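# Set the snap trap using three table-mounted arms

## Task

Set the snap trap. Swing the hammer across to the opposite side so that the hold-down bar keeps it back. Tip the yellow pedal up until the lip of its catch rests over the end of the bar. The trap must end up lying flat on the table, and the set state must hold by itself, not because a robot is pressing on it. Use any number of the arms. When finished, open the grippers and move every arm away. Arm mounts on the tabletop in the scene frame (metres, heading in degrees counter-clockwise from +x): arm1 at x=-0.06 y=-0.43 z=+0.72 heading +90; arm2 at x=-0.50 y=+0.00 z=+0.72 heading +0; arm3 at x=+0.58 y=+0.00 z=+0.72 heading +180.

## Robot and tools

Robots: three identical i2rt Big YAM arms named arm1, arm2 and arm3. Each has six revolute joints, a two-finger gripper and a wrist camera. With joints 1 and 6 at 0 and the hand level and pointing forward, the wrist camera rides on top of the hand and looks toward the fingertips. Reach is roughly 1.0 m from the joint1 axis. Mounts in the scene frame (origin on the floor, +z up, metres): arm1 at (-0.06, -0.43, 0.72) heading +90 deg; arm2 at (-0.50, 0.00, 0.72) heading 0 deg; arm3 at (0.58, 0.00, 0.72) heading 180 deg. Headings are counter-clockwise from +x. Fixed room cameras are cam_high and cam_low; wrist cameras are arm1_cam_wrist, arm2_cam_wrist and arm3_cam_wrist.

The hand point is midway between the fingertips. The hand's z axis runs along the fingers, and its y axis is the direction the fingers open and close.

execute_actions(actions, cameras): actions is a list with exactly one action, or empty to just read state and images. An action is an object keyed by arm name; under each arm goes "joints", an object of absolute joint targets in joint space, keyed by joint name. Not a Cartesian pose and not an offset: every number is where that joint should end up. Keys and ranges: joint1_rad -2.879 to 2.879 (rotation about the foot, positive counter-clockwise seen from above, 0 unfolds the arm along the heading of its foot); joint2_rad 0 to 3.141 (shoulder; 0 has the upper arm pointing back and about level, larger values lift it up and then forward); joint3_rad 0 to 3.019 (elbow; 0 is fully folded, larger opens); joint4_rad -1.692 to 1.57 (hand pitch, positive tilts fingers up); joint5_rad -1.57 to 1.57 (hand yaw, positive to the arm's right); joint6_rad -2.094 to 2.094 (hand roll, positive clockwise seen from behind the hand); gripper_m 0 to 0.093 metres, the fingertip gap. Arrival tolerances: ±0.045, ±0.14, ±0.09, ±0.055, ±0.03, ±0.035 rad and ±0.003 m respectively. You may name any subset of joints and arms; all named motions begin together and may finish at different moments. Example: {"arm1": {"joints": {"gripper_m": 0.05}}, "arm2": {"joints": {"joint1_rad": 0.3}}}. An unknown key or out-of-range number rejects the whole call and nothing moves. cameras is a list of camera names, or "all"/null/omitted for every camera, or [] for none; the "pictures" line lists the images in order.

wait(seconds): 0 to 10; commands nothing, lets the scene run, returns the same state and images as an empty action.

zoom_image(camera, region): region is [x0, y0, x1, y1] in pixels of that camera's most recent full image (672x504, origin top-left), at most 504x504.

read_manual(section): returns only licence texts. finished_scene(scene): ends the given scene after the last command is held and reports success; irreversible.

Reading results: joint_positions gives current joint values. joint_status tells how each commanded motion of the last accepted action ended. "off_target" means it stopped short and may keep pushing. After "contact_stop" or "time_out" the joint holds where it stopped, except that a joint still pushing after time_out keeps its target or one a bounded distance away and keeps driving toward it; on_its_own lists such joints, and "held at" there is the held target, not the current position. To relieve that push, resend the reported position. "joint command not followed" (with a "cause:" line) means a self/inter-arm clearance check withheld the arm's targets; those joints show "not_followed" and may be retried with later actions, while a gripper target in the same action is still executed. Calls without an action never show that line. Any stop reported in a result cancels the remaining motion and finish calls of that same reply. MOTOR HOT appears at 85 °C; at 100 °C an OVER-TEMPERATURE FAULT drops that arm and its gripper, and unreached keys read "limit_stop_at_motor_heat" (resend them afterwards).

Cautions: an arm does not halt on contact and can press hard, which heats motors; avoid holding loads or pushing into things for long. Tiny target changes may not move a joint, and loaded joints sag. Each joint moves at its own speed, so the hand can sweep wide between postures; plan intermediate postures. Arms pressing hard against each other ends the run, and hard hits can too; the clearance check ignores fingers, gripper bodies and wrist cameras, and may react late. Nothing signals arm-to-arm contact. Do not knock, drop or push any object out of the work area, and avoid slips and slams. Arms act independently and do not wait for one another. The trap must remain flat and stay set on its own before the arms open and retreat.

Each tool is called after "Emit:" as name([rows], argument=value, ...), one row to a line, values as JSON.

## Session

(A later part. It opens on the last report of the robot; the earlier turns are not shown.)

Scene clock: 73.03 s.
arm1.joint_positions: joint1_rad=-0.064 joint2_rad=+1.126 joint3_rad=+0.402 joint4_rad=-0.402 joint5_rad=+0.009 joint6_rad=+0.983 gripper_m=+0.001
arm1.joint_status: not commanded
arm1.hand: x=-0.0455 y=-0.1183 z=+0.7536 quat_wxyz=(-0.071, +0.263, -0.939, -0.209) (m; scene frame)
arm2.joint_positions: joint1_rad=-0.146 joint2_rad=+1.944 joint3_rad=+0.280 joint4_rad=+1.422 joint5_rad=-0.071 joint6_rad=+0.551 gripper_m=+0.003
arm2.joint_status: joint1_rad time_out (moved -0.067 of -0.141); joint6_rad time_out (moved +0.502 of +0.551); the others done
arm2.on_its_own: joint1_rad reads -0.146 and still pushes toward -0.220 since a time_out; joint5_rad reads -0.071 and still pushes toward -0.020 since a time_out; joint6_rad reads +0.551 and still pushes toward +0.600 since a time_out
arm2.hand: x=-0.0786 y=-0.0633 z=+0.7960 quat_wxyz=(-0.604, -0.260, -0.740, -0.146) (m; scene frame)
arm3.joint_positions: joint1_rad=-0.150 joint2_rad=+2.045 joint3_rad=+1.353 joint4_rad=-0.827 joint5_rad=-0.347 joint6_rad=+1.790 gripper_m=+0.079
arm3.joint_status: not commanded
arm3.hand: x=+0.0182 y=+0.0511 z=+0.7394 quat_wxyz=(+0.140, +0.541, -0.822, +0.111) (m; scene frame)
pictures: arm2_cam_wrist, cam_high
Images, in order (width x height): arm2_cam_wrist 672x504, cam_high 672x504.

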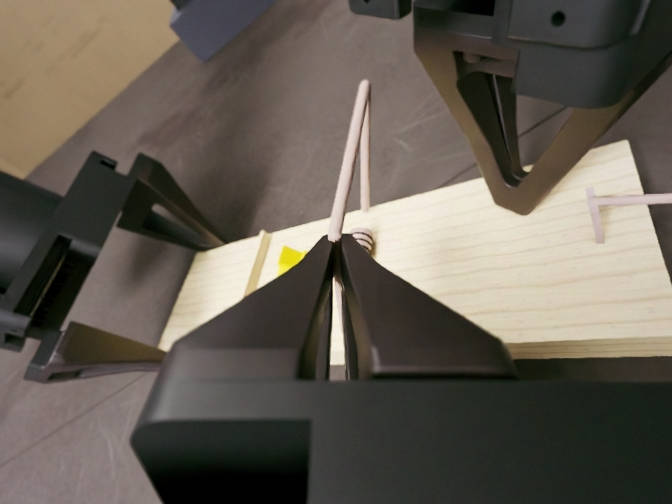

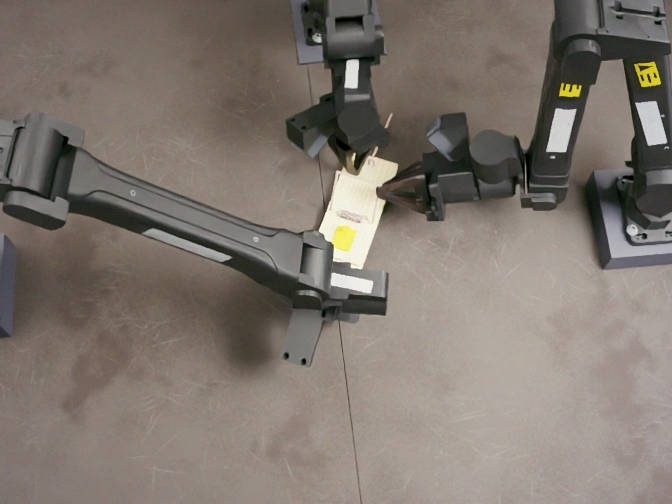

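Emit:
execute_actions([
  {"arm2":{"joints":{"joint1_rad":-0.25,"joint2_rad":2.07,"joint3_rad":0.295,"joint4_rad":1.45,"joint6_rad":1.1}},"arm1":{"joints":{"joint2_rad":0.9,"joint3_rad":0.4,"joint4_rad":-0.7}}},
], cameras=["arm2_cam_wrist","cam_high","arm1_cam_wrist"])

Scene clock: 75.83 s.
arm1.joint_positions: joint1_rad=-0.065 joint2_rad=+0.895 joint3_rad=+0.402 joint4_rad=-0.683 joint5_rad=+0.013 joint6_rad=+0.983 gripper_m=+0.001
arm1.joint_status: all done
arm1.hand: x=-0.0462 y=-0.1612 z=+0.7880 quat_wxyz=(-0.066, +0.263, -0.944, -0.186) (m; scene frame)
arm2.joint_positions: joint1_rad=-0.213 joint2_rad=+2.037 joint3_rad=+0.300 joint4_rad=+1.488 joint5_rad=-0.039 joint6_rad=+1.035 gripper_m=+0.003
arm2.joint_status: joint6_rad time_out (moved +0.484 of +0.549); the others done
arm2.on_its_own: joint6_rad reads +1.035 and still pushes toward +1.100 since a time_out; joint5_rad moved +0.032 to your old target -0.020
arm2.hand: x=-0.0833 y=-0.0970 z=+0.7774 quat_wxyz=(-0.562, -0.461, -0.637, -0.255) (m; scene frame)
arm3.joint_positions: joint1_rad=-0.129 joint2_rad=+2.045 joint3_rad=+1.350 joint4_rad=-0.831 joint5_rad=-0.358 joint6_rad=+1.786 gripper_m=+0.079
arm3.joint_status: not commanded
arm3.hand: x=+0.0192 y=+0.0370 z=+0.7394 quat_wxyz=(+0.140, +0.551, -0.814, +0.119) (m; scene frame)
pictures: arm1_cam_wrist, arm2_cam_wrist, cam_high
Images, in order (width x height): arm1_cam_wrist 672x504, arm2_cam_wrist 672x504, cam_high 672x504.

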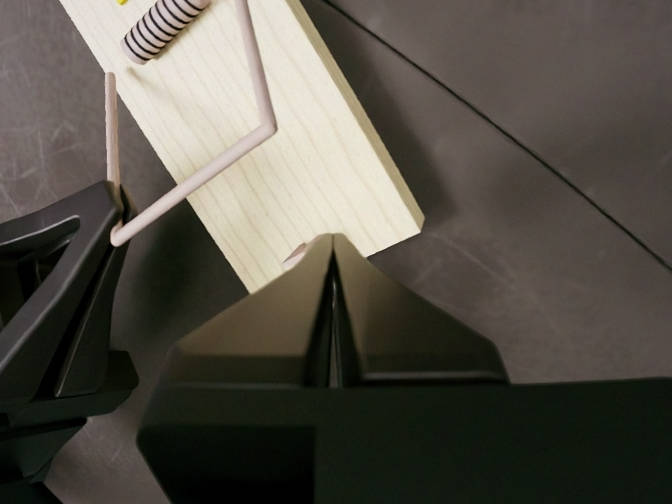

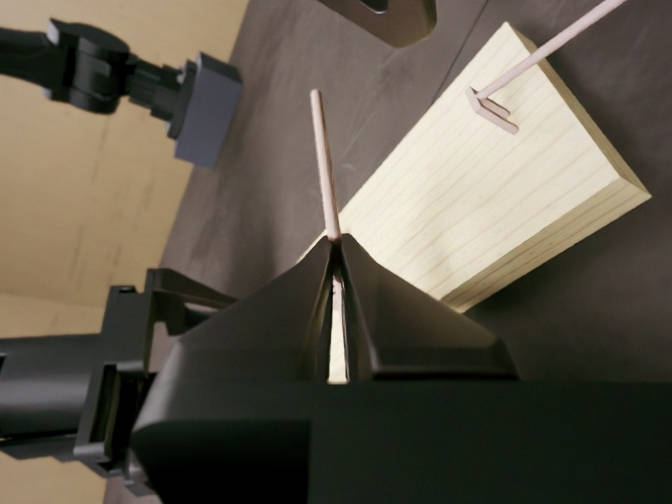

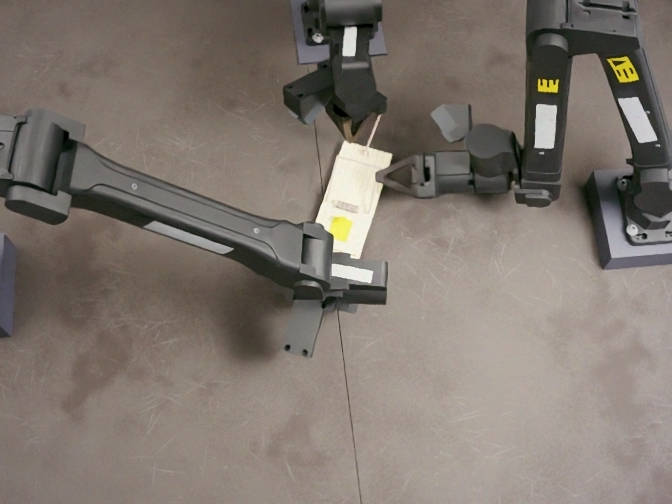

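Emit:
execute_actions([
  {"arm2":{"joints":{"joint1_rad":-0.235,"joint2_rad":2.15,"joint3_rad":0.31,"joint4_rad":1.47,"joint6_rad":1.35}},"arm1":{"joints":{"joint1_rad":0.09,"joint2_rad":0.746,"joint3_rad":0.36,"joint4_rad":-0.81,"joint6_rad":0.45,"gripper_m":0.035}}},
], cameras=["arm2_cam_wrist","cam_high","arm1_cam_wrist"])

Scene clock: 78.57 s.
arm1.joint_positions: joint1_rad=+0.085 joint2_rad=+0.742 joint3_rad=+0.364 joint4_rad=-0.792 joint5_rad=+0.013 joint6_rad=+0.468 gripper_m=+0.035
arm1.joint_status: all done
arm1.hand: x=-0.0833 y=-0.1916 z=+0.7963 quat_wxyz=(-0.099, +0.557, -0.806, -0.173) (m; scene frame)
arm2.joint_positions: joint1_rad=-0.222 joint2_rad=+2.097 joint3_rad=+0.310 joint4_rad=+1.523 joint5_rad=-0.024 joint6_rad=+1.299 gripper_m=+0.003
arm2.joint_status: joint6_rad time_out (moved +0.264 of +0.315); the others done
arm2.on_its_own: joint6_rad reads +1.299 and still pushes toward +1.350 since a time_out
arm2.hand: x=-0.0862 y=-0.1028 z=+0.7631 quat_wxyz=(-0.523, -0.550, -0.568, -0.316) (m; scene frame)
arm3.joint_positions: joint1_rad=-0.129 joint2_rad=+2.045 joint3_rad=+1.350 joint4_rad=-0.832 joint5_rad=-0.358 joint6_rad=+1.786 gripper_m=+0.079
arm3.joint_status: not commanded
arm3.hand: x=+0.0194 y=+0.0369 z=+0.7394 quat_wxyz=(+0.140, +0.550, -0.814, +0.119) (m; scene frame)
pictures: arm1_cam_wrist, arm2_cam_wrist, cam_high
Images, in order (width x height): arm1_cam_wrist 672x504, arm2_cam_wrist 672x504, cam_high 672x504.

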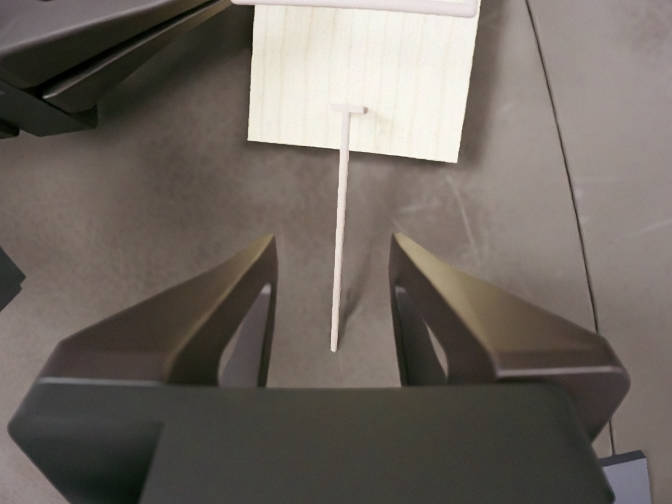

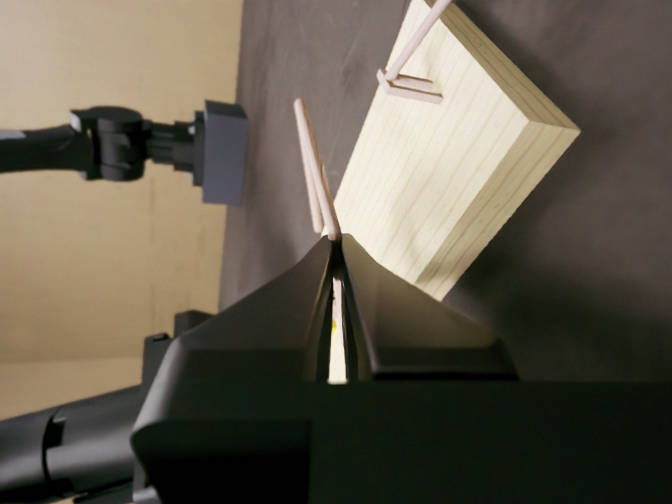

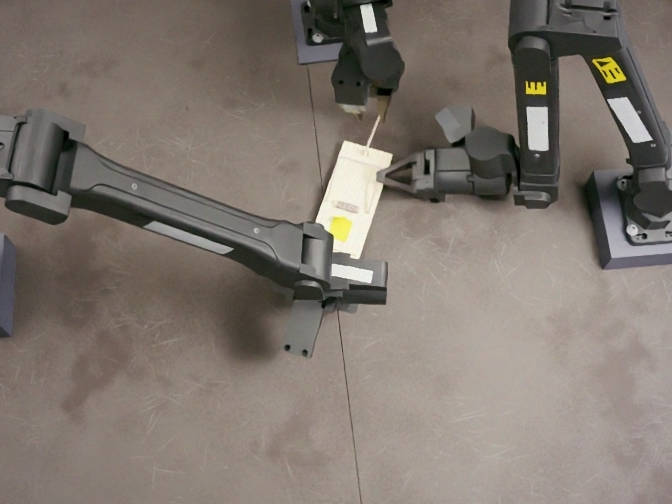

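Emit:
execute_actions([
  {"arm2":{"joints":{"joint2_rad":2.19,"joint4_rad":1.45,"joint6_rad":1.5}},"arm1":{"joints":{"joint1_rad":0.075,"joint2_rad":0.889,"joint3_rad":0.305,"joint4_rad":-0.61}}},
], cameras=["arm2_cam_wrist","arm1_cam_wrist"])

Emit:
execute_actions([
  {"arm1":{"joints":{"gripper_m":0}}},
], cameras=["arm2_cam_wrist","arm1_cam_wrist"])

Scene clock: 80.87 s.
arm1.joint_positions: joint1_rad=+0.085 joint2_rad=+0.892 joint3_rad=+0.309 joint4_rad=-0.633 joint5_rad=+0.013 joint6_rad=+0.468 gripper_m=+0.035
arm1.joint_status: all done
arm1.hand: x=-0.0836 y=-0.1902 z=+0.7540 quat_wxyz=(-0.088, +0.560, -0.810, -0.153) (m; scene frame)
arm2.joint_positions: joint1_rad=-0.227 joint2_rad=+2.125 joint3_rad=+0.317 joint4_rad=+1.523 joint5_rad=-0.021 joint6_rad=+1.462 gripper_m=+0.003
arm2.joint_status: joint4_rad time_out (moved +0.000 of -0.073); joint6_rad time_out (moved +0.163 of +0.201); the others done
arm2.on_its_own: joint4_rad reads +1.523 and still pushes toward +1.450 since a time_out; joint6_rad reads +1.462 and still pushes toward +1.500 since a time_out
arm2.hand: x=-0.0878 y=-0.1051 z=+0.7528 quat_wxyz=(-0.490, -0.602, -0.524, -0.351) (m; scene frame)
arm3.joint_positions: joint1_rad=-0.129 joint2_rad=+2.045 joint3_rad=+1.350 joint4_rad=-0.832 joint5_rad=-0.358 joint6_rad=+1.786 gripper_m=+0.079
arm3.joint_status: not commanded
arm3.hand: x=+0.0194 y=+0.0369 z=+0.7394 quat_wxyz=(+0.140, +0.550, -0.814, +0.119) (m; scene frame)
pictures: arm1_cam_wrist, arm2_cam_wrist
Images, in order (width x height): arm1_cam_wrist 672x504, arm2_cam_wrist 672x504.

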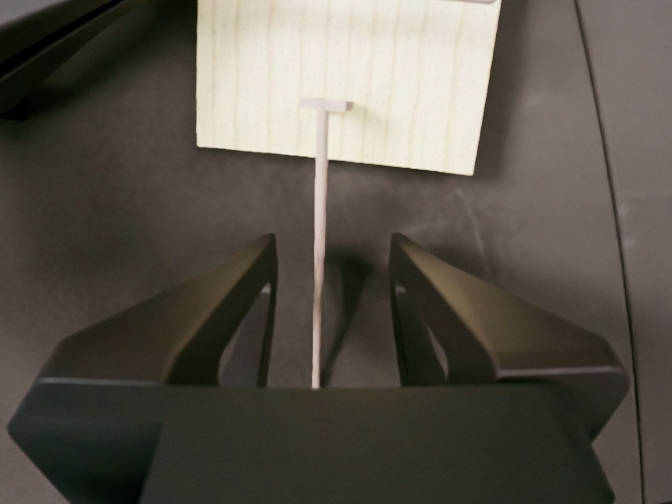

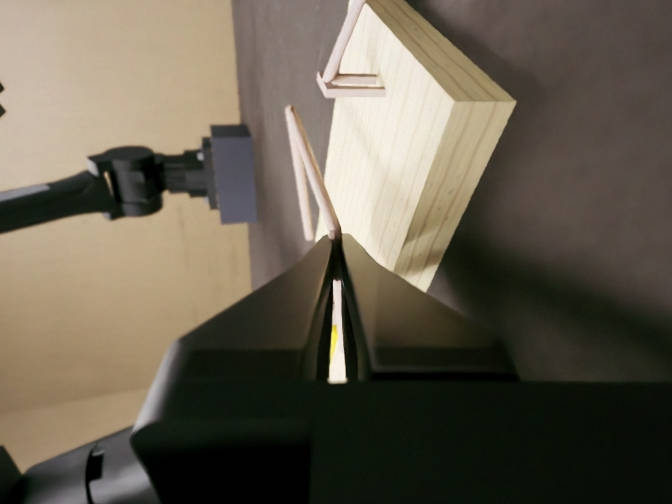

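not run: a stop came earlier in this reply.

Emit:
execute_actions([
  {"arm1":{"joints":{"joint1_rad":0.225,"joint2_rad":0.866,"joint3_rad":0.355,"joint4_rad":-0.89,"joint6_rad":0.61}}},
], cameras=["arm1_cam_wrist"])

Emit:
execute_actions([
  {"arm1":{"joints":{"gripper_m":0}}},
], cameras=["cam_high","arm1_cam_wrist"])

Scene clock: 82.50 s.
arm1.joint_positions: joint1_rad=+0.219 joint2_rad=+0.872 joint3_rad=+0.309 joint4_rad=-0.873 joint5_rad=+0.013 joint6_rad=+0.592 gripper_m=+0.035
arm1.joint_status: all done
arm1.hand: x=-0.1023 y=-0.2487 z=+0.7438 quat_wxyz=(-0.029, +0.572, -0.817, -0.061) (m; scene frame)
arm2.joint_positions: joint1_rad=-0.227 joint2_rad=+2.125 joint3_rad=+0.317 joint4_rad=+1.523 joint5_rad=-0.021 joint6_rad=+1.462 gripper_m=+0.003
arm2.joint_status: not commanded
arm2.on_its_own: joint4_rad reads +1.523 and still pushes toward +1.450 since a time_out; joint6_rad reads +1.462 and still pushes toward +1.500 since a time_out
arm2.hand: x=-0.0878 y=-0.1051 z=+0.7528 quat_wxyz=(-0.490, -0.602, -0.524, -0.351) (m; scene frame)
arm3.joint_positions: joint1_rad=-0.129 joint2_rad=+2.045 joint3_rad=+1.350 joint4_rad=-0.832 joint5_rad=-0.358 joint6_rad=+1.786 gripper_m=+0.079
arm3.joint_status: not commanded
arm3.hand: x=+0.0194 y=+0.0369 z=+0.7394 quat_wxyz=(+0.140, +0.550, -0.814, +0.119) (m; scene frame)
pictures: arm1_cam_wrist
Images, in order (width x height): arm1_cam_wrist 672x504.

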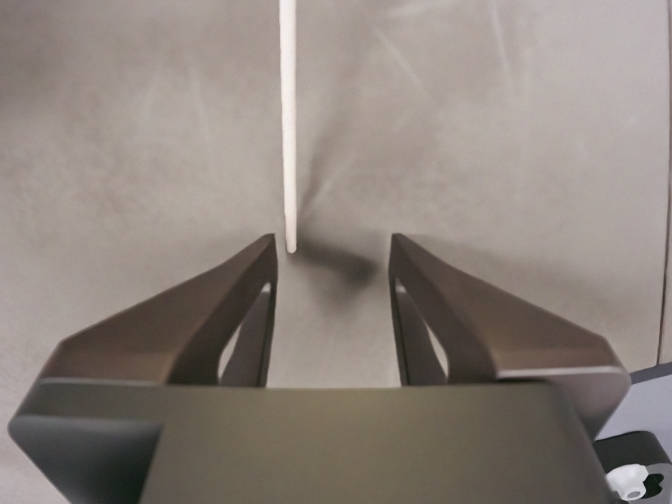

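Scene clock: 83.03 s.
arm1.joint_positions: joint1_rad=+0.219 joint2_rad=+0.872 joint3_rad=+0.309 joint4_rad=-0.873 joint5_rad=+0.013 joint6_rad=+0.592 gripper_m=+0.001
arm1.joint_status: all done
arm1.hand: x=-0.1023 y=-0.2487 z=+0.7438 quat_wxyz=(-0.029, +0.572, -0.817, -0.061) (m; scene frame)
arm2.joint_positions: joint1_rad=-0.227 joint2_rad=+2.125 joint3_rad=+0.317 joint4_rad=+1.523 joint5_rad=-0.021 joint6_rad=+1.462 gripper_m=+0.003
arm2.joint_status: not commanded
arm2.on_its_own: joint4_rad reads +1.523 and still pushes toward +1.450 since a time_out; joint6_rad reads +1.462 and still pushes toward +1.500 since a time_out
arm2.hand: x=-0.0878 y=-0.1051 z=+0.7528 quat_wxyz=(-0.490, -0.602, -0.524, -0.351) (m; scene frame)
arm3.joint_positions: joint1_rad=-0.129 joint2_rad=+2.045 joint3_rad=+1.350 joint4_rad=-0.832 joint5_rad=-0.358 joint6_rad=+1.786 gripper_m=+0.079
arm3.joint_status: not commanded
arm3.hand: x=+0.0194 y=+0.0369 z=+0.7394 quat_wxyz=(+0.140, +0.550, -0.814, +0.119) (m; scene frame)
pictures: arm1_cam_wrist, cam_high
Images, in order (width x height): arm1_cam_wrist 672x504, cam_high 672x504.

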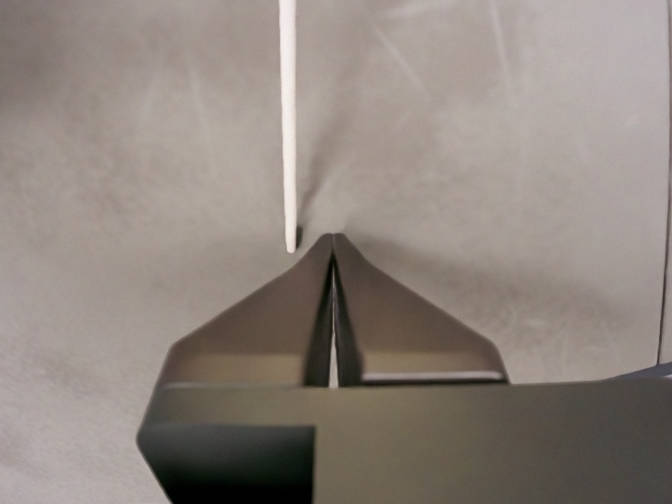

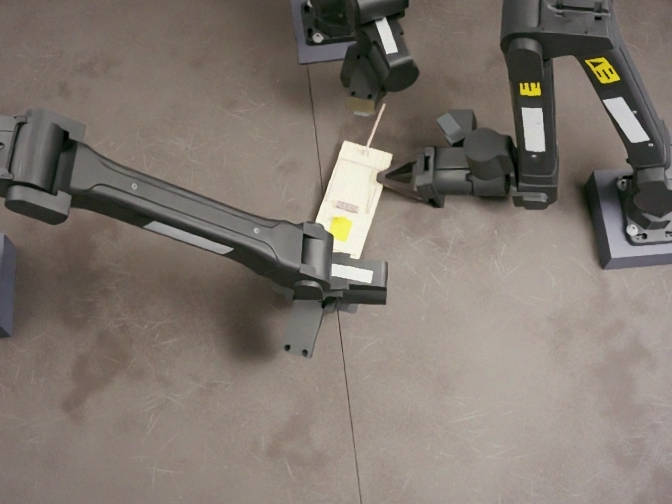

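Emit:
execute_actions([
  {"arm1":{"joints":{"joint1_rad":0.265,"joint3_rad":0.385,"gripper_m":0.035}}},
], cameras=["arm1_cam_wrist"])

Emit:
execute_actions([
  {"arm1":{"joints":{"gripper_m":0}}},
], cameras=["arm1_cam_wrist"])

Scene clock: 83.93 s.
arm1.joint_positions: joint1_rad=+0.258 joint2_rad=+0.872 joint3_rad=+0.336 joint4_rad=-0.875 joint5_rad=+0.013 joint6_rad=+0.593 gripper_m=+0.035
arm1.joint_status: all done
arm1.hand: x=-0.1123 y=-0.2395 z=+0.7534 quat_wxyz=(-0.032, +0.587, -0.806, -0.074) (m; scene frame)
arm2.joint_positions: joint1_rad=-0.227 joint2_rad=+2.125 joint3_rad=+0.317 joint4_rad=+1.523 joint5_rad=-0.021 joint6_rad=+1.462 gripper_m=+0.003
arm2.joint_status: not commanded
arm2.on_its_own: joint4_rad reads +1.523 and still pushes toward +1.450 since a time_out; joint6_rad reads +1.462 and still pushes toward +1.500 since a time_out
arm2.hand: x=-0.0878 y=-0.1051 z=+0.7528 quat_wxyz=(-0.490, -0.602, -0.524, -0.351) (m; scene frame)
arm3.joint_positions: joint1_rad=-0.129 joint2_rad=+2.045 joint3_rad=+1.350 joint4_rad=-0.832 joint5_rad=-0.358 joint6_rad=+1.786 gripper_m=+0.079
arm3.joint_status: not commanded
arm3.hand: x=+0.0194 y=+0.0369 z=+0.7394 quat_wxyz=(+0.140, +0.550, -0.814, +0.119) (m; scene frame)
pictures: arm1_cam_wrist
Images, in order (width x height): arm1_cam_wrist 672x504.

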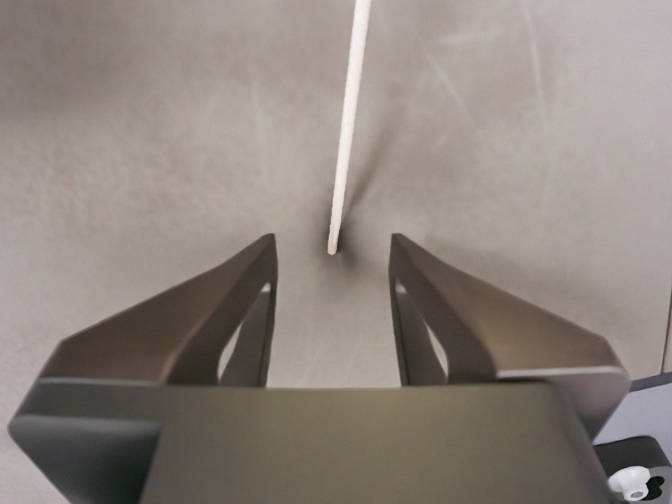

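Scene clock: 84.47 s.
arm1.joint_positions: joint1_rad=+0.258 joint2_rad=+0.872 joint3_rad=+0.336 joint4_rad=-0.875 joint5_rad=+0.013 joint6_rad=+0.593 gripper_m=+0.001
arm1.joint_status: all done
arm1.hand: x=-0.1123 y=-0.2395 z=+0.7534 quat_wxyz=(-0.032, +0.587, -0.806, -0.074) (m; scene frame)
arm2.joint_positions: joint1_rad=-0.227 joint2_rad=+2.125 joint3_rad=+0.317 joint4_rad=+1.523 joint5_rad=-0.021 joint6_rad=+1.462 gripper_m=+0.003
arm2.joint_status: not commanded
arm2.on_its_own: joint4_rad reads +1.523 and still pushes toward +1.450 since a time_out; joint6_rad reads +1.462 and still pushes toward +1.500 since a time_out
arm2.hand: x=-0.0878 y=-0.1051 z=+0.7528 quat_wxyz=(-0.490, -0.602, -0.524, -0.351) (m; scene frame)
arm3.joint_positions: joint1_rad=-0.129 joint2_rad=+2.045 joint3_rad=+1.350 joint4_rad=-0.832 joint5_rad=-0.358 joint6_rad=+1.786 gripper_m=+0.079
arm3.joint_status: not commanded
arm3.hand: x=+0.0194 y=+0.0369 z=+0.7394 quat_wxyz=(+0.140, +0.550, -0.814, +0.119) (m; scene frame)
pictures: arm1_cam_wrist
Images, in order (width x height): arm1_cam_wrist 672x504.

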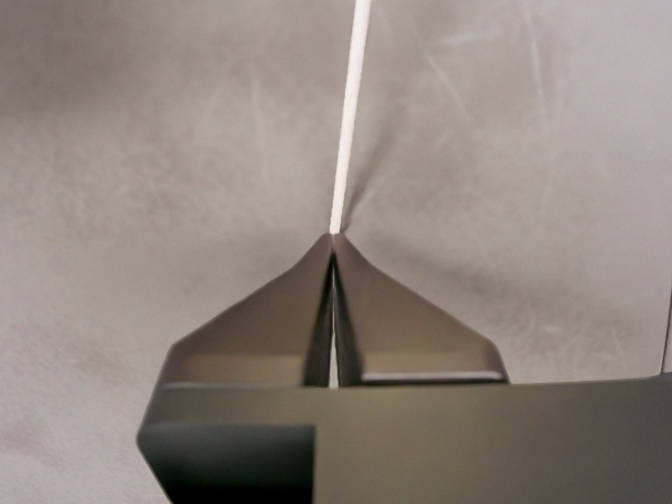

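Emit:
execute_actions([
  {"arm1":{"joints":{"joint1_rad":0.225,"joint3_rad":0.345,"joint2_rad":0.95,"joint4_rad":-0.78,"gripper_m":0.03}}},
], cameras=[])

Emit:
execute_actions([
  {"arm1":{"joints":{"gripper_m":0}}},
], cameras=["arm1_cam_wrist"])

Scene clock: 85.43 s.
arm1.joint_positions: joint1_rad=+0.233 joint2_rad=+0.949 joint3_rad=+0.336 joint4_rad=-0.801 joint5_rad=+0.013 joint6_rad=+0.593 gripper_m=+0.030
arm1.joint_status: all done
arm1.hand: x=-0.1101 y=-0.2290 z=+0.7424 quat_wxyz=(-0.032, +0.577, -0.813, -0.072) (m; scene frame)
arm2.joint_positions: joint1_rad=-0.227 joint2_rad=+2.125 joint3_rad=+0.317 joint4_rad=+1.523 joint5_rad=-0.021 joint6_rad=+1.462 gripper_m=+0.003
arm2.joint_status: not commanded
arm2.on_its_own: joint4_rad reads +1.523 and still pushes toward +1.450 since a time_out; joint6_rad reads +1.462 and still pushes toward +1.500 since a time_out
arm2.hand: x=-0.0878 y=-0.1051 z=+0.7528 quat_wxyz=(-0.490, -0.602, -0.524, -0.351) (m; scene frame)
arm3.joint_positions: joint1_rad=-0.129 joint2_rad=+2.045 joint3_rad=+1.350 joint4_rad=-0.832 joint5_rad=-0.358 joint6_rad=+1.786 gripper_m=+0.079
arm3.joint_status: not commanded
arm3.hand: x=+0.0194 y=+0.0369 z=+0.7394 quat_wxyz=(+0.140, +0.550, -0.814, +0.119) (m; scene frame)
pictures: none
No camera images: the call's "cameras" was empty. Leave "cameras" out to get every camera's image.

Scene clock: 86.07 s.
arm1.joint_positions: joint1_rad=+0.231 joint2_rad=+0.949 joint3_rad=+0.336 joint4_rad=-0.801 joint5_rad=+0.015 joint6_rad=+0.602 gripper_m=+0.002
arm1.joint_status: all done
arm1.hand: x=-0.1093 y=-0.2288 z=+0.7424 quat_wxyz=(-0.033, +0.572, -0.816, -0.072) (m; scene frame)
arm2.joint_positions: joint1_rad=-0.227 joint2_rad=+2.125 joint3_rad=+0.317 joint4_rad=+1.523 joint5_rad=-0.021 joint6_rad=+1.464 gripper_m=+0.003
arm2.joint_status: not commanded
arm2.on_its_own: joint4_rad reads +1.523 and still pushes toward +1.450 since a time_out; joint6_rad reads +1.464 and still pushes toward +1.500 since a time_out
arm2.hand: x=-0.0879 y=-0.1050 z=+0.7525 quat_wxyz=(-0.490, -0.602, -0.523, -0.351) (m; scene frame)
arm3.joint_positions: joint1_rad=-0.129 joint2_rad=+2.045 joint3_rad=+1.350 joint4_rad=-0.832 joint5_rad=-0.358 joint6_rad=+1.788 gripper_m=+0.079
arm3.joint_status: not commanded
arm3.hand: x=+0.0196 y=+0.0369 z=+0.7393 quat_wxyz=(+0.140, +0.550, -0.815, +0.120) (m; scene frame)
pictures: arm1_cam_wrist
Images, in order (width x height): arm1_cam_wrist 672x504.

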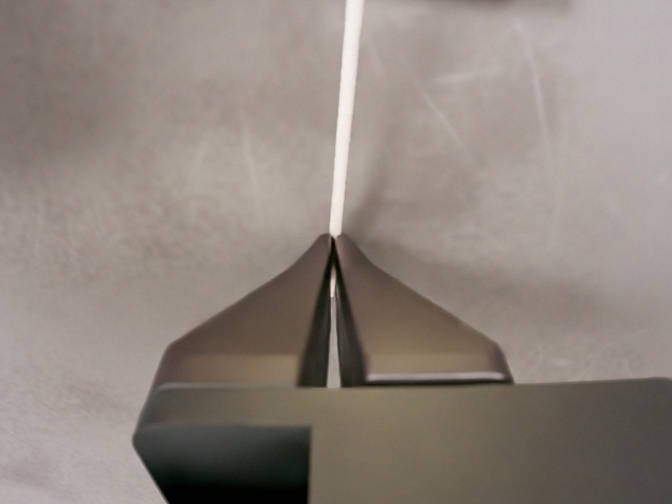

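Emit:
execute_actions([
  {"arm1":{"joints":{"joint2_rad":0.811,"joint3_rad":0.425,"joint4_rad":-1.0}}},
], cameras=[])

Emit:
execute_actions([
  {"arm1":{"joints":{"joint1_rad":0.175,"joint2_rad":0.826,"joint3_rad":0.56,"joint4_rad":-1.12,"joint6_rad":0.55}}},
], cameras=["cam_high"])

Emit:
execute_actions([
  {"arm1":{"joints":{"joint1_rad":0.09,"joint2_rad":0.921,"joint3_rad":0.665,"joint4_rad":-1.13,"joint6_rad":0.47}}},
], cameras=["cam_high"])

Emit:
execute_actions([
  {"arm1":{"joints":{"joint1_rad":0.005,"joint2_rad":1.079,"joint3_rad":0.755,"joint4_rad":-1.06,"joint6_rad":0.4}}},
], cameras=["cam_high","arm2_cam_wrist","arm1_cam_wrist"])

Scene clock: 87.70 s.
arm1.joint_positions: joint1_rad=+0.231 joint2_rad=+0.807 joint3_rad=+0.376 joint4_rad=-0.983 joint5_rad=+0.008 joint6_rad=+0.605 gripper_m=+0.001
arm1.joint_status: all done
arm1.hand: x=-0.1072 y=-0.2415 z=+0.7759 quat_wxyz=(-0.030, +0.571, -0.817, -0.073) (m; scene frame)
arm2.joint_positions: joint1_rad=-0.227 joint2_rad=+2.125 joint3_rad=+0.317 joint4_rad=+1.523 joint5_rad=-0.021 joint6_rad=+1.464 gripper_m=+0.003
arm2.joint_status: not commanded
arm2.on_its_own: joint4_rad reads +1.523 and still pushes toward +1.450 since a time_out; joint6_rad reads +1.464 and still pushes toward +1.500 since a time_out
arm2.hand: x=-0.0879 y=-0.1050 z=+0.7525 quat_wxyz=(-0.490, -0.602, -0.523, -0.351) (m; scene frame)
arm3.joint_positions: joint1_rad=-0.129 joint2_rad=+2.045 joint3_rad=+1.350 joint4_rad=-0.832 joint5_rad=-0.358 joint6_rad=+1.788 gripper_m=+0.079
arm3.joint_status: not commanded
arm3.hand: x=+0.0196 y=+0.0369 z=+0.7393 quat_wxyz=(+0.140, +0.550, -0.815, +0.120) (m; scene frame)
pictures: none
No camera images: the call's "cameras" was empty. Leave "cameras" out to get every camera's image.

Scene clock: 88.60 s.
arm1.joint_positions: joint1_rad=+0.182 joint2_rad=+0.821 joint3_rad=+0.518 joint4_rad=-1.102 joint5_rad=+0.008 joint6_rad=+0.568 gripper_m=+0.001
arm1.joint_status: all done
arm1.hand: x=-0.1026 y=-0.2159 z=+0.8245 quat_wxyz=(-0.034, +0.566, -0.820, -0.075) (m; scene frame)
arm2.joint_positions: joint1_rad=-0.227 joint2_rad=+2.125 joint3_rad=+0.317 joint4_rad=+1.523 joint5_rad=-0.021 joint6_rad=+1.464 gripper_m=+0.003
arm2.joint_status: not commanded
arm2.on_its_own: joint4_rad reads +1.523 and still pushes toward +1.450 since a time_out; joint6_rad reads +1.464 and still pushes toward +1.500 since a time_out
arm2.hand: x=-0.0879 y=-0.1050 z=+0.7525 quat_wxyz=(-0.490, -0.602, -0.523, -0.351) (m; scene frame)
arm3.joint_positions: joint1_rad=-0.129 joint2_rad=+2.045 joint3_rad=+1.350 joint4_rad=-0.832 joint5_rad=-0.358 joint6_rad=+1.788 gripper_m=+0.079
arm3.joint_status: not commanded
arm3.hand: x=+0.0196 y=+0.0369 z=+0.7393 quat_wxyz=(+0.140, +0.550, -0.815, +0.120) (m; scene frame)
pictures: cam_high
Images, in order (width x height): cam_high 672x504.

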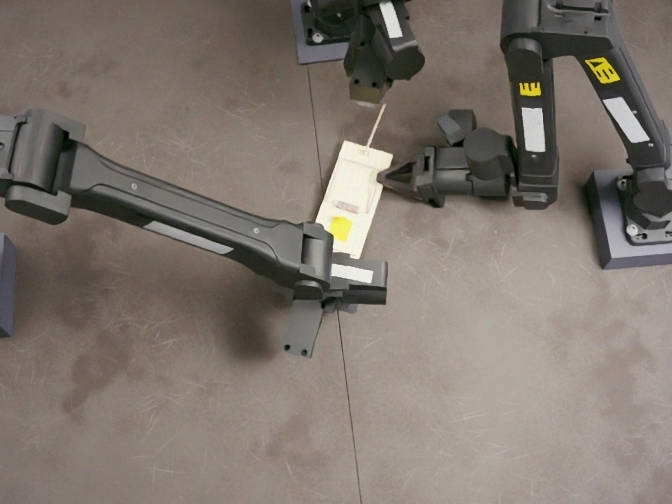

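Scene clock: 89.53 s.
arm1.joint_positions: joint1_rad=+0.095 joint2_rad=+0.921 joint3_rad=+0.617 joint4_rad=-1.117 joint5_rad=+0.008 joint6_rad=+0.489 gripper_m=+0.001
arm1.joint_status: all done
arm1.hand: x=-0.0874 y=-0.1835 z=+0.8430 quat_wxyz=(-0.037, +0.563, -0.823, -0.066) (m; scene frame)
arm2.joint_positions: joint1_rad=-0.227 joint2_rad=+2.125 joint3_rad=+0.317 joint4_rad=+1.523 joint5_rad=-0.021 joint6_rad=+1.464 gripper_m=+0.003
arm2.joint_status: not commanded
arm2.on_its_own: joint4_rad reads +1.523 and still pushes toward +1.450 since a time_out; joint6_rad reads +1.464 and still pushes toward +1.500 since a time_out
arm2.hand: x=-0.0879 y=-0.1050 z=+0.7525 quat_wxyz=(-0.490, -0.602, -0.523, -0.351) (m; scene frame)
arm3.joint_positions: joint1_rad=-0.129 joint2_rad=+2.045 joint3_rad=+1.350 joint4_rad=-0.832 joint5_rad=-0.358 joint6_rad=+1.788 gripper_m=+0.079
arm3.joint_status: not commanded
arm3.hand: x=+0.0196 y=+0.0369 z=+0.7393 quat_wxyz=(+0.140, +0.550, -0.815, +0.120) (m; scene frame)
pictures: cam_high
Images, in order (width x height): cam_high 672x504.

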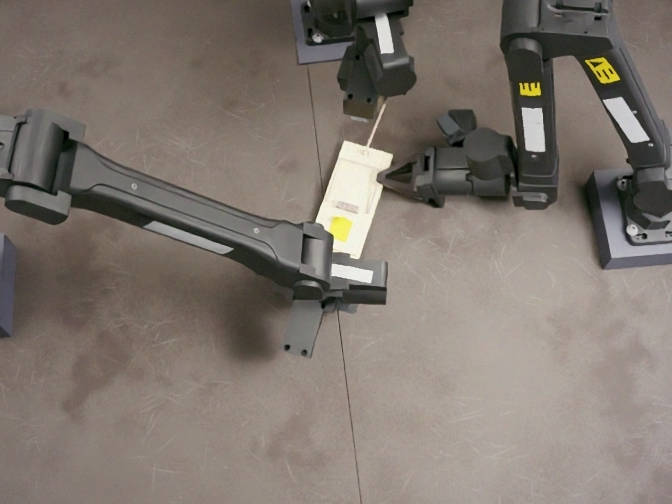

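Scene clock: 90.43 s.
arm1.joint_positions: joint1_rad=+0.009 joint2_rad=+1.082 joint3_rad=+0.711 joint4_rad=-1.074 joint5_rad=+0.008 joint6_rad=+0.418 gripper_m=+0.001
arm1.joint_status: all done
arm1.hand: x=-0.0676 y=-0.1393 z=+0.8416 quat_wxyz=(-0.036, +0.558, -0.828, -0.052) (m; scene frame)
arm2.joint_positions: joint1_rad=-0.227 joint2_rad=+2.125 joint3_rad=+0.317 joint4_rad=+1.523 joint5_rad=-0.021 joint6_rad=+1.464 gripper_m=+0.003
arm2.joint_status: not commanded
arm2.on_its_own: joint4_rad reads +1.523 and still pushes toward +1.450 since a time_out; joint6_rad reads +1.464 and still pushes toward +1.500 since a time_out
arm2.hand: x=-0.0879 y=-0.1050 z=+0.7525 quat_wxyz=(-0.490, -0.602, -0.523, -0.351) (m; scene frame)
arm3.joint_positions: joint1_rad=-0.129 joint2_rad=+2.045 joint3_rad=+1.350 joint4_rad=-0.832 joint5_rad=-0.358 joint6_rad=+1.788 gripper_m=+0.079
arm3.joint_status: not commanded
arm3.hand: x=+0.0196 y=+0.0369 z=+0.7393 quat_wxyz=(+0.140, +0.550, -0.815, +0.120) (m; scene frame)
pictures: arm1_cam_wrist, arm2_cam_wrist, cam_high
Images, in order (width x height): arm1_cam_wrist 672x504, arm2_cam_wrist 672x504, cam_high 672x504.

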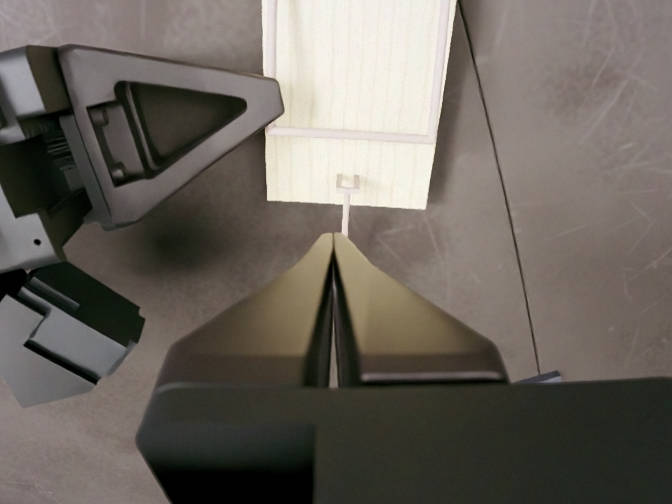

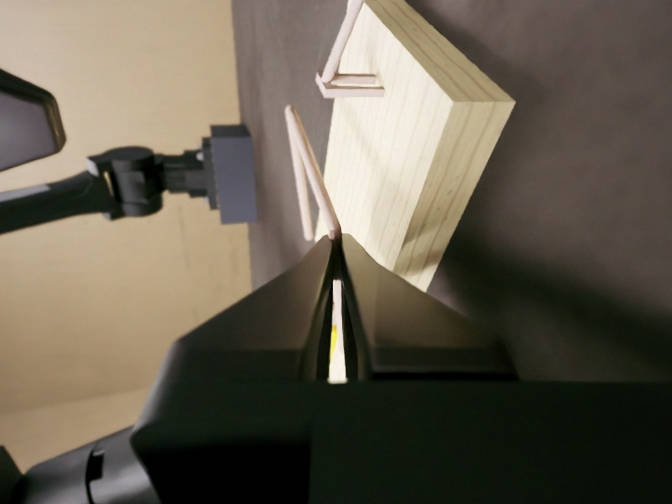

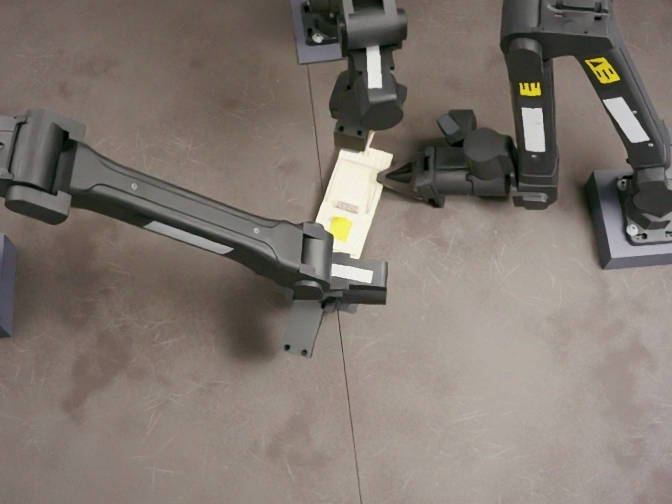

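Emit:
execute_actions([
  {"arm1":{"joints":{"joint1_rad":0.215,"joint2_rad":0.85,"joint3_rad":0.424,"joint4_rad":-0.974,"joint6_rad":0.6,"gripper_m":0.035}}},
], cameras=[])

Emit:
execute_actions([
  {"arm1":{"joints":{"joint2_rad":0.968,"joint3_rad":0.344,"joint4_rad":-0.76}}},
], cameras=["arm1_cam_wrist"])

Emit:
execute_actions([
  {"arm1":{"joints":{"gripper_m":0}}},
], cameras=[])

Emit:
execute_actions([
  {"arm1":{"joints":{"joint2_rad":0.9,"joint3_rad":0.44,"joint4_rad":-0.89}}},
], cameras=[])

Emit:
execute_actions([
  {"arm1":{"joints":{"joint1_rad":0.19,"joint2_rad":0.86,"joint3_rad":0.52,"joint4_rad":-1.03}}},
], cameras=["arm1_cam_wrist"])

Emit:
execute_actions([
  {"arm1":{"joints":{"joint1_rad":0.145,"joint2_rad":0.865,"joint3_rad":0.605,"joint4_rad":-1.12,"joint6_rad":0.55}}},
], cameras=["arm1_cam_wrist","cam_high"])

Scene clock: 92.37 s.
arm1.joint_positions: joint1_rad=+0.211 joint2_rad=+0.846 joint3_rad=+0.426 joint4_rad=-0.988 joint5_rad=+0.009 joint6_rad=+0.582 gripper_m=+0.035
arm1.joint_status: all done
arm1.hand: x=-0.1068 y=-0.2250 z=+0.7880 quat_wxyz=(-0.033, +0.572, -0.816, -0.075) (m; scene frame)
arm2.joint_positions: joint1_rad=-0.227 joint2_rad=+2.125 joint3_rad=+0.317 joint4_rad=+1.523 joint5_rad=-0.021 joint6_rad=+1.464 gripper_m=+0.003
arm2.joint_status: not commanded
arm2.on_its_own: joint4_rad reads +1.523 and still pushes toward +1.450 since a time_out; joint6_rad reads +1.464 and still pushes toward +1.500 since a time_out
arm2.hand: x=-0.0879 y=-0.1050 z=+0.7525 quat_wxyz=(-0.490, -0.602, -0.523, -0.351) (m; scene frame)
arm3.joint_positions: joint1_rad=-0.129 joint2_rad=+2.045 joint3_rad=+1.350 joint4_rad=-0.832 joint5_rad=-0.358 joint6_rad=+1.788 gripper_m=+0.079
arm3.joint_status: not commanded
arm3.hand: x=+0.0196 y=+0.0369 z=+0.7393 quat_wxyz=(+0.140, +0.550, -0.815, +0.120) (m; scene frame)
pictures: none
No camera images: the call's "cameras" was empty. Leave "cameras" out to get every camera's image.

Scene clock: 93.27 s.
arm1.joint_positions: joint1_rad=+0.211 joint2_rad=+0.973 joint3_rad=+0.345 joint4_rad=-0.781 joint5_rad=+0.009 joint6_rad=+0.582 gripper_m=+0.035
arm1.joint_status: all done
arm1.hand: x=-0.1077 y=-0.2217 z=+0.7421 quat_wxyz=(-0.033, +0.572, -0.816, -0.075) (m; scene frame)
arm2.joint_positions: joint1_rad=-0.227 joint2_rad=+2.125 joint3_rad=+0.317 joint4_rad=+1.523 joint5_rad=-0.021 joint6_rad=+1.464 gripper_m=+0.003
arm2.joint_status: not commanded
arm2.on_its_own: joint4_rad reads +1.523 and still pushes toward +1.450 since a time_out; joint6_rad reads +1.464 and still pushes toward +1.500 since a time_out
arm2.hand: x=-0.0879 y=-0.1050 z=+0.7525 quat_wxyz=(-0.490, -0.602, -0.523, -0.351) (m; scene frame)
arm3.joint_positions: joint1_rad=-0.129 joint2_rad=+2.045 joint3_rad=+1.350 joint4_rad=-0.832 joint5_rad=-0.358 joint6_rad=+1.788 gripper_m=+0.079
arm3.joint_status: not commanded
arm3.hand: x=+0.0196 y=+0.0369 z=+0.7393 quat_wxyz=(+0.140, +0.550, -0.815, +0.120) (m; scene frame)
pictures: arm1_cam_wrist
Images, in order (width x height): arm1_cam_wrist 672x504.

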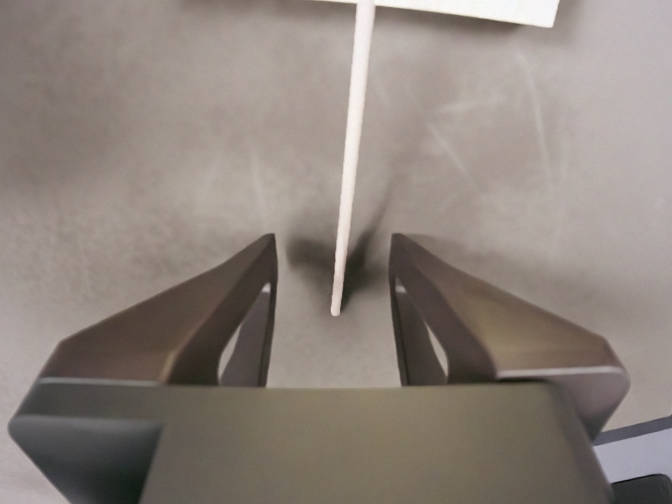

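Scene clock: 93.97 s.
arm1.joint_positions: joint1_rad=+0.211 joint2_rad=+0.973 joint3_rad=+0.345 joint4_rad=-0.781 joint5_rad=+0.015 joint6_rad=+0.595 gripper_m=+0.002
arm1.joint_status: all done
arm1.hand: x=-0.1066 y=-0.2216 z=+0.7420 quat_wxyz=(-0.035, +0.567, -0.820, -0.074) (m; scene frame)
arm2.joint_positions: joint1_rad=-0.227 joint2_rad=+2.125 joint3_rad=+0.317 joint4_rad=+1.523 joint5_rad=-0.021 joint6_rad=+1.465 gripper_m=+0.003
arm2.joint_status: not commanded
arm2.on_its_own: joint4_rad reads +1.523 and still pushes toward +1.450 since a time_out; joint6_rad reads +1.465 and still pushes toward +1.500 since a time_out
arm2.hand: x=-0.0879 y=-0.1050 z=+0.7525 quat_wxyz=(-0.490, -0.603, -0.523, -0.352) (m; scene frame)
arm3.joint_positions: joint1_rad=-0.129 joint2_rad=+2.045 joint3_rad=+1.350 joint4_rad=-0.832 joint5_rad=-0.358 joint6_rad=+1.789 gripper_m=+0.079
arm3.joint_status: not commanded
arm3.hand: x=+0.0196 y=+0.0369 z=+0.7393 quat_wxyz=(+0.140, +0.549, -0.815, +0.120) (m; scene frame)
pictures: none
No camera images: the call's "cameras" was empty. Leave "cameras" out to get every camera's image.

Scene clock: 94.73 s.
arm1.joint_positions: joint1_rad=+0.211 joint2_rad=+0.910 joint3_rad=+0.373 joint4_rad=-0.876 joint5_rad=+0.010 joint6_rad=+0.598 gripper_m=+0.002
arm1.joint_status: all done
arm1.hand: x=-0.1066 y=-0.2257 z=+0.7600 quat_wxyz=(-0.032, +0.565, -0.821, -0.072) (m; scene frame)
arm2.joint_positions: joint1_rad=-0.227 joint2_rad=+2.125 joint3_rad=+0.317 joint4_rad=+1.523 joint5_rad=-0.021 joint6_rad=+1.465 gripper_m=+0.003
arm2.joint_status: not commanded
arm2.on_its_own: joint4_rad reads +1.523 and still pushes toward +1.450 since a time_out; joint6_rad reads +1.465 and still pushes toward +1.500 since a time_out
arm2.hand: x=-0.0879 y=-0.1050 z=+0.7525 quat_wxyz=(-0.490, -0.603, -0.523, -0.352) (m; scene frame)
arm3.joint_positions: joint1_rad=-0.129 joint2_rad=+2.045 joint3_rad=+1.350 joint4_rad=-0.832 joint5_rad=-0.358 joint6_rad=+1.789 gripper_m=+0.079
arm3.joint_status: not commanded
arm3.hand: x=+0.0196 y=+0.0369 z=+0.7393 quat_wxyz=(+0.140, +0.549, -0.815, +0.120) (m; scene frame)
pictures: none
No camera images: the call's "cameras" was empty. Leave "cameras" out to get every camera's image.

Scene clock: 95.50 s.
arm1.joint_positions: joint1_rad=+0.198 joint2_rad=+0.874 joint3_rad=+0.452 joint4_rad=-1.016 joint5_rad=+0.006 joint6_rad=+0.603 gripper_m=+0.002
arm1.joint_status: all done
arm1.hand: x=-0.1050 y=-0.2232 z=+0.7915 quat_wxyz=(-0.026, +0.559, -0.826, -0.062) (m; scene frame)
arm2.joint_positions: joint1_rad=-0.227 joint2_rad=+2.125 joint3_rad=+0.317 joint4_rad=+1.523 joint5_rad=-0.021 joint6_rad=+1.465 gripper_m=+0.003
arm2.joint_status: not commanded
arm2.on_its_own: joint4_rad reads +1.523 and still pushes toward +1.450 since a time_out; joint6_rad reads +1.465 and still pushes toward +1.500 since a time_out
arm2.hand: x=-0.0879 y=-0.1050 z=+0.7525 quat_wxyz=(-0.490, -0.603, -0.523, -0.352) (m; scene frame)
arm3.joint_positions: joint1_rad=-0.129 joint2_rad=+2.045 joint3_rad=+1.350 joint4_rad=-0.832 joint5_rad=-0.358 joint6_rad=+1.789 gripper_m=+0.079
arm3.joint_status: not commanded
arm3.hand: x=+0.0196 y=+0.0369 z=+0.7393 quat_wxyz=(+0.140, +0.549, -0.815, +0.120) (m; scene frame)
pictures: arm1_cam_wrist
Images, in order (width x height): arm1_cam_wrist 672x504.

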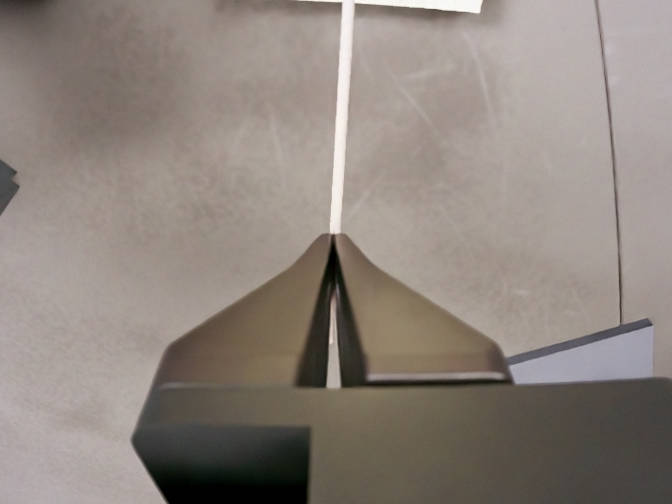

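Scene clock: 96.27 s.
arm1.joint_positions: joint1_rad=+0.152 joint2_rad=+0.874 joint3_rad=+0.542 joint4_rad=-1.106 joint5_rad=+0.007 joint6_rad=+0.579 gripper_m=+0.002
arm1.joint_status: all done
arm1.hand: x=-0.0975 y=-0.2088 z=+0.8236 quat_wxyz=(-0.028, +0.550, -0.832, -0.060) (m; scene frame)
arm2.joint_positions: joint1_rad=-0.227 joint2_rad=+2.125 joint3_rad=+0.317 joint4_rad=+1.523 joint5_rad=-0.021 joint6_rad=+1.465 gripper_m=+0.003
arm2.joint_status: not commanded
arm2.on_its_own: joint4_rad reads +1.523 and still pushes toward +1.450 since a time_out; joint6_rad reads +1.465 and still pushes toward +1.500 since a time_out
arm2.hand: x=-0.0879 y=-0.1050 z=+0.7525 quat_wxyz=(-0.490, -0.603, -0.523, -0.352) (m; scene frame)
arm3.joint_positions: joint1_rad=-0.129 joint2_rad=+2.045 joint3_rad=+1.350 joint4_rad=-0.832 joint5_rad=-0.358 joint6_rad=+1.789 gripper_m=+0.079
arm3.joint_status: not commanded
arm3.hand: x=+0.0196 y=+0.0369 z=+0.7393 quat_wxyz=(+0.140, +0.549, -0.815, +0.120) (m; scene frame)
pictures: arm1_cam_wrist, cam_high
Images, in order (width x height): arm1_cam_wrist 672x504, cam_high 672x504.

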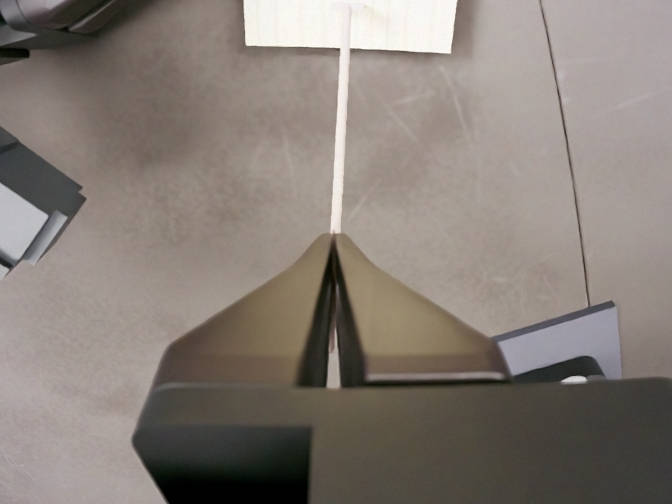

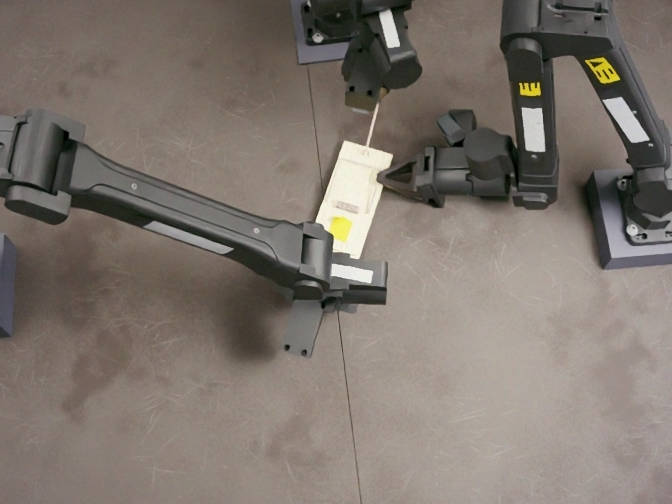

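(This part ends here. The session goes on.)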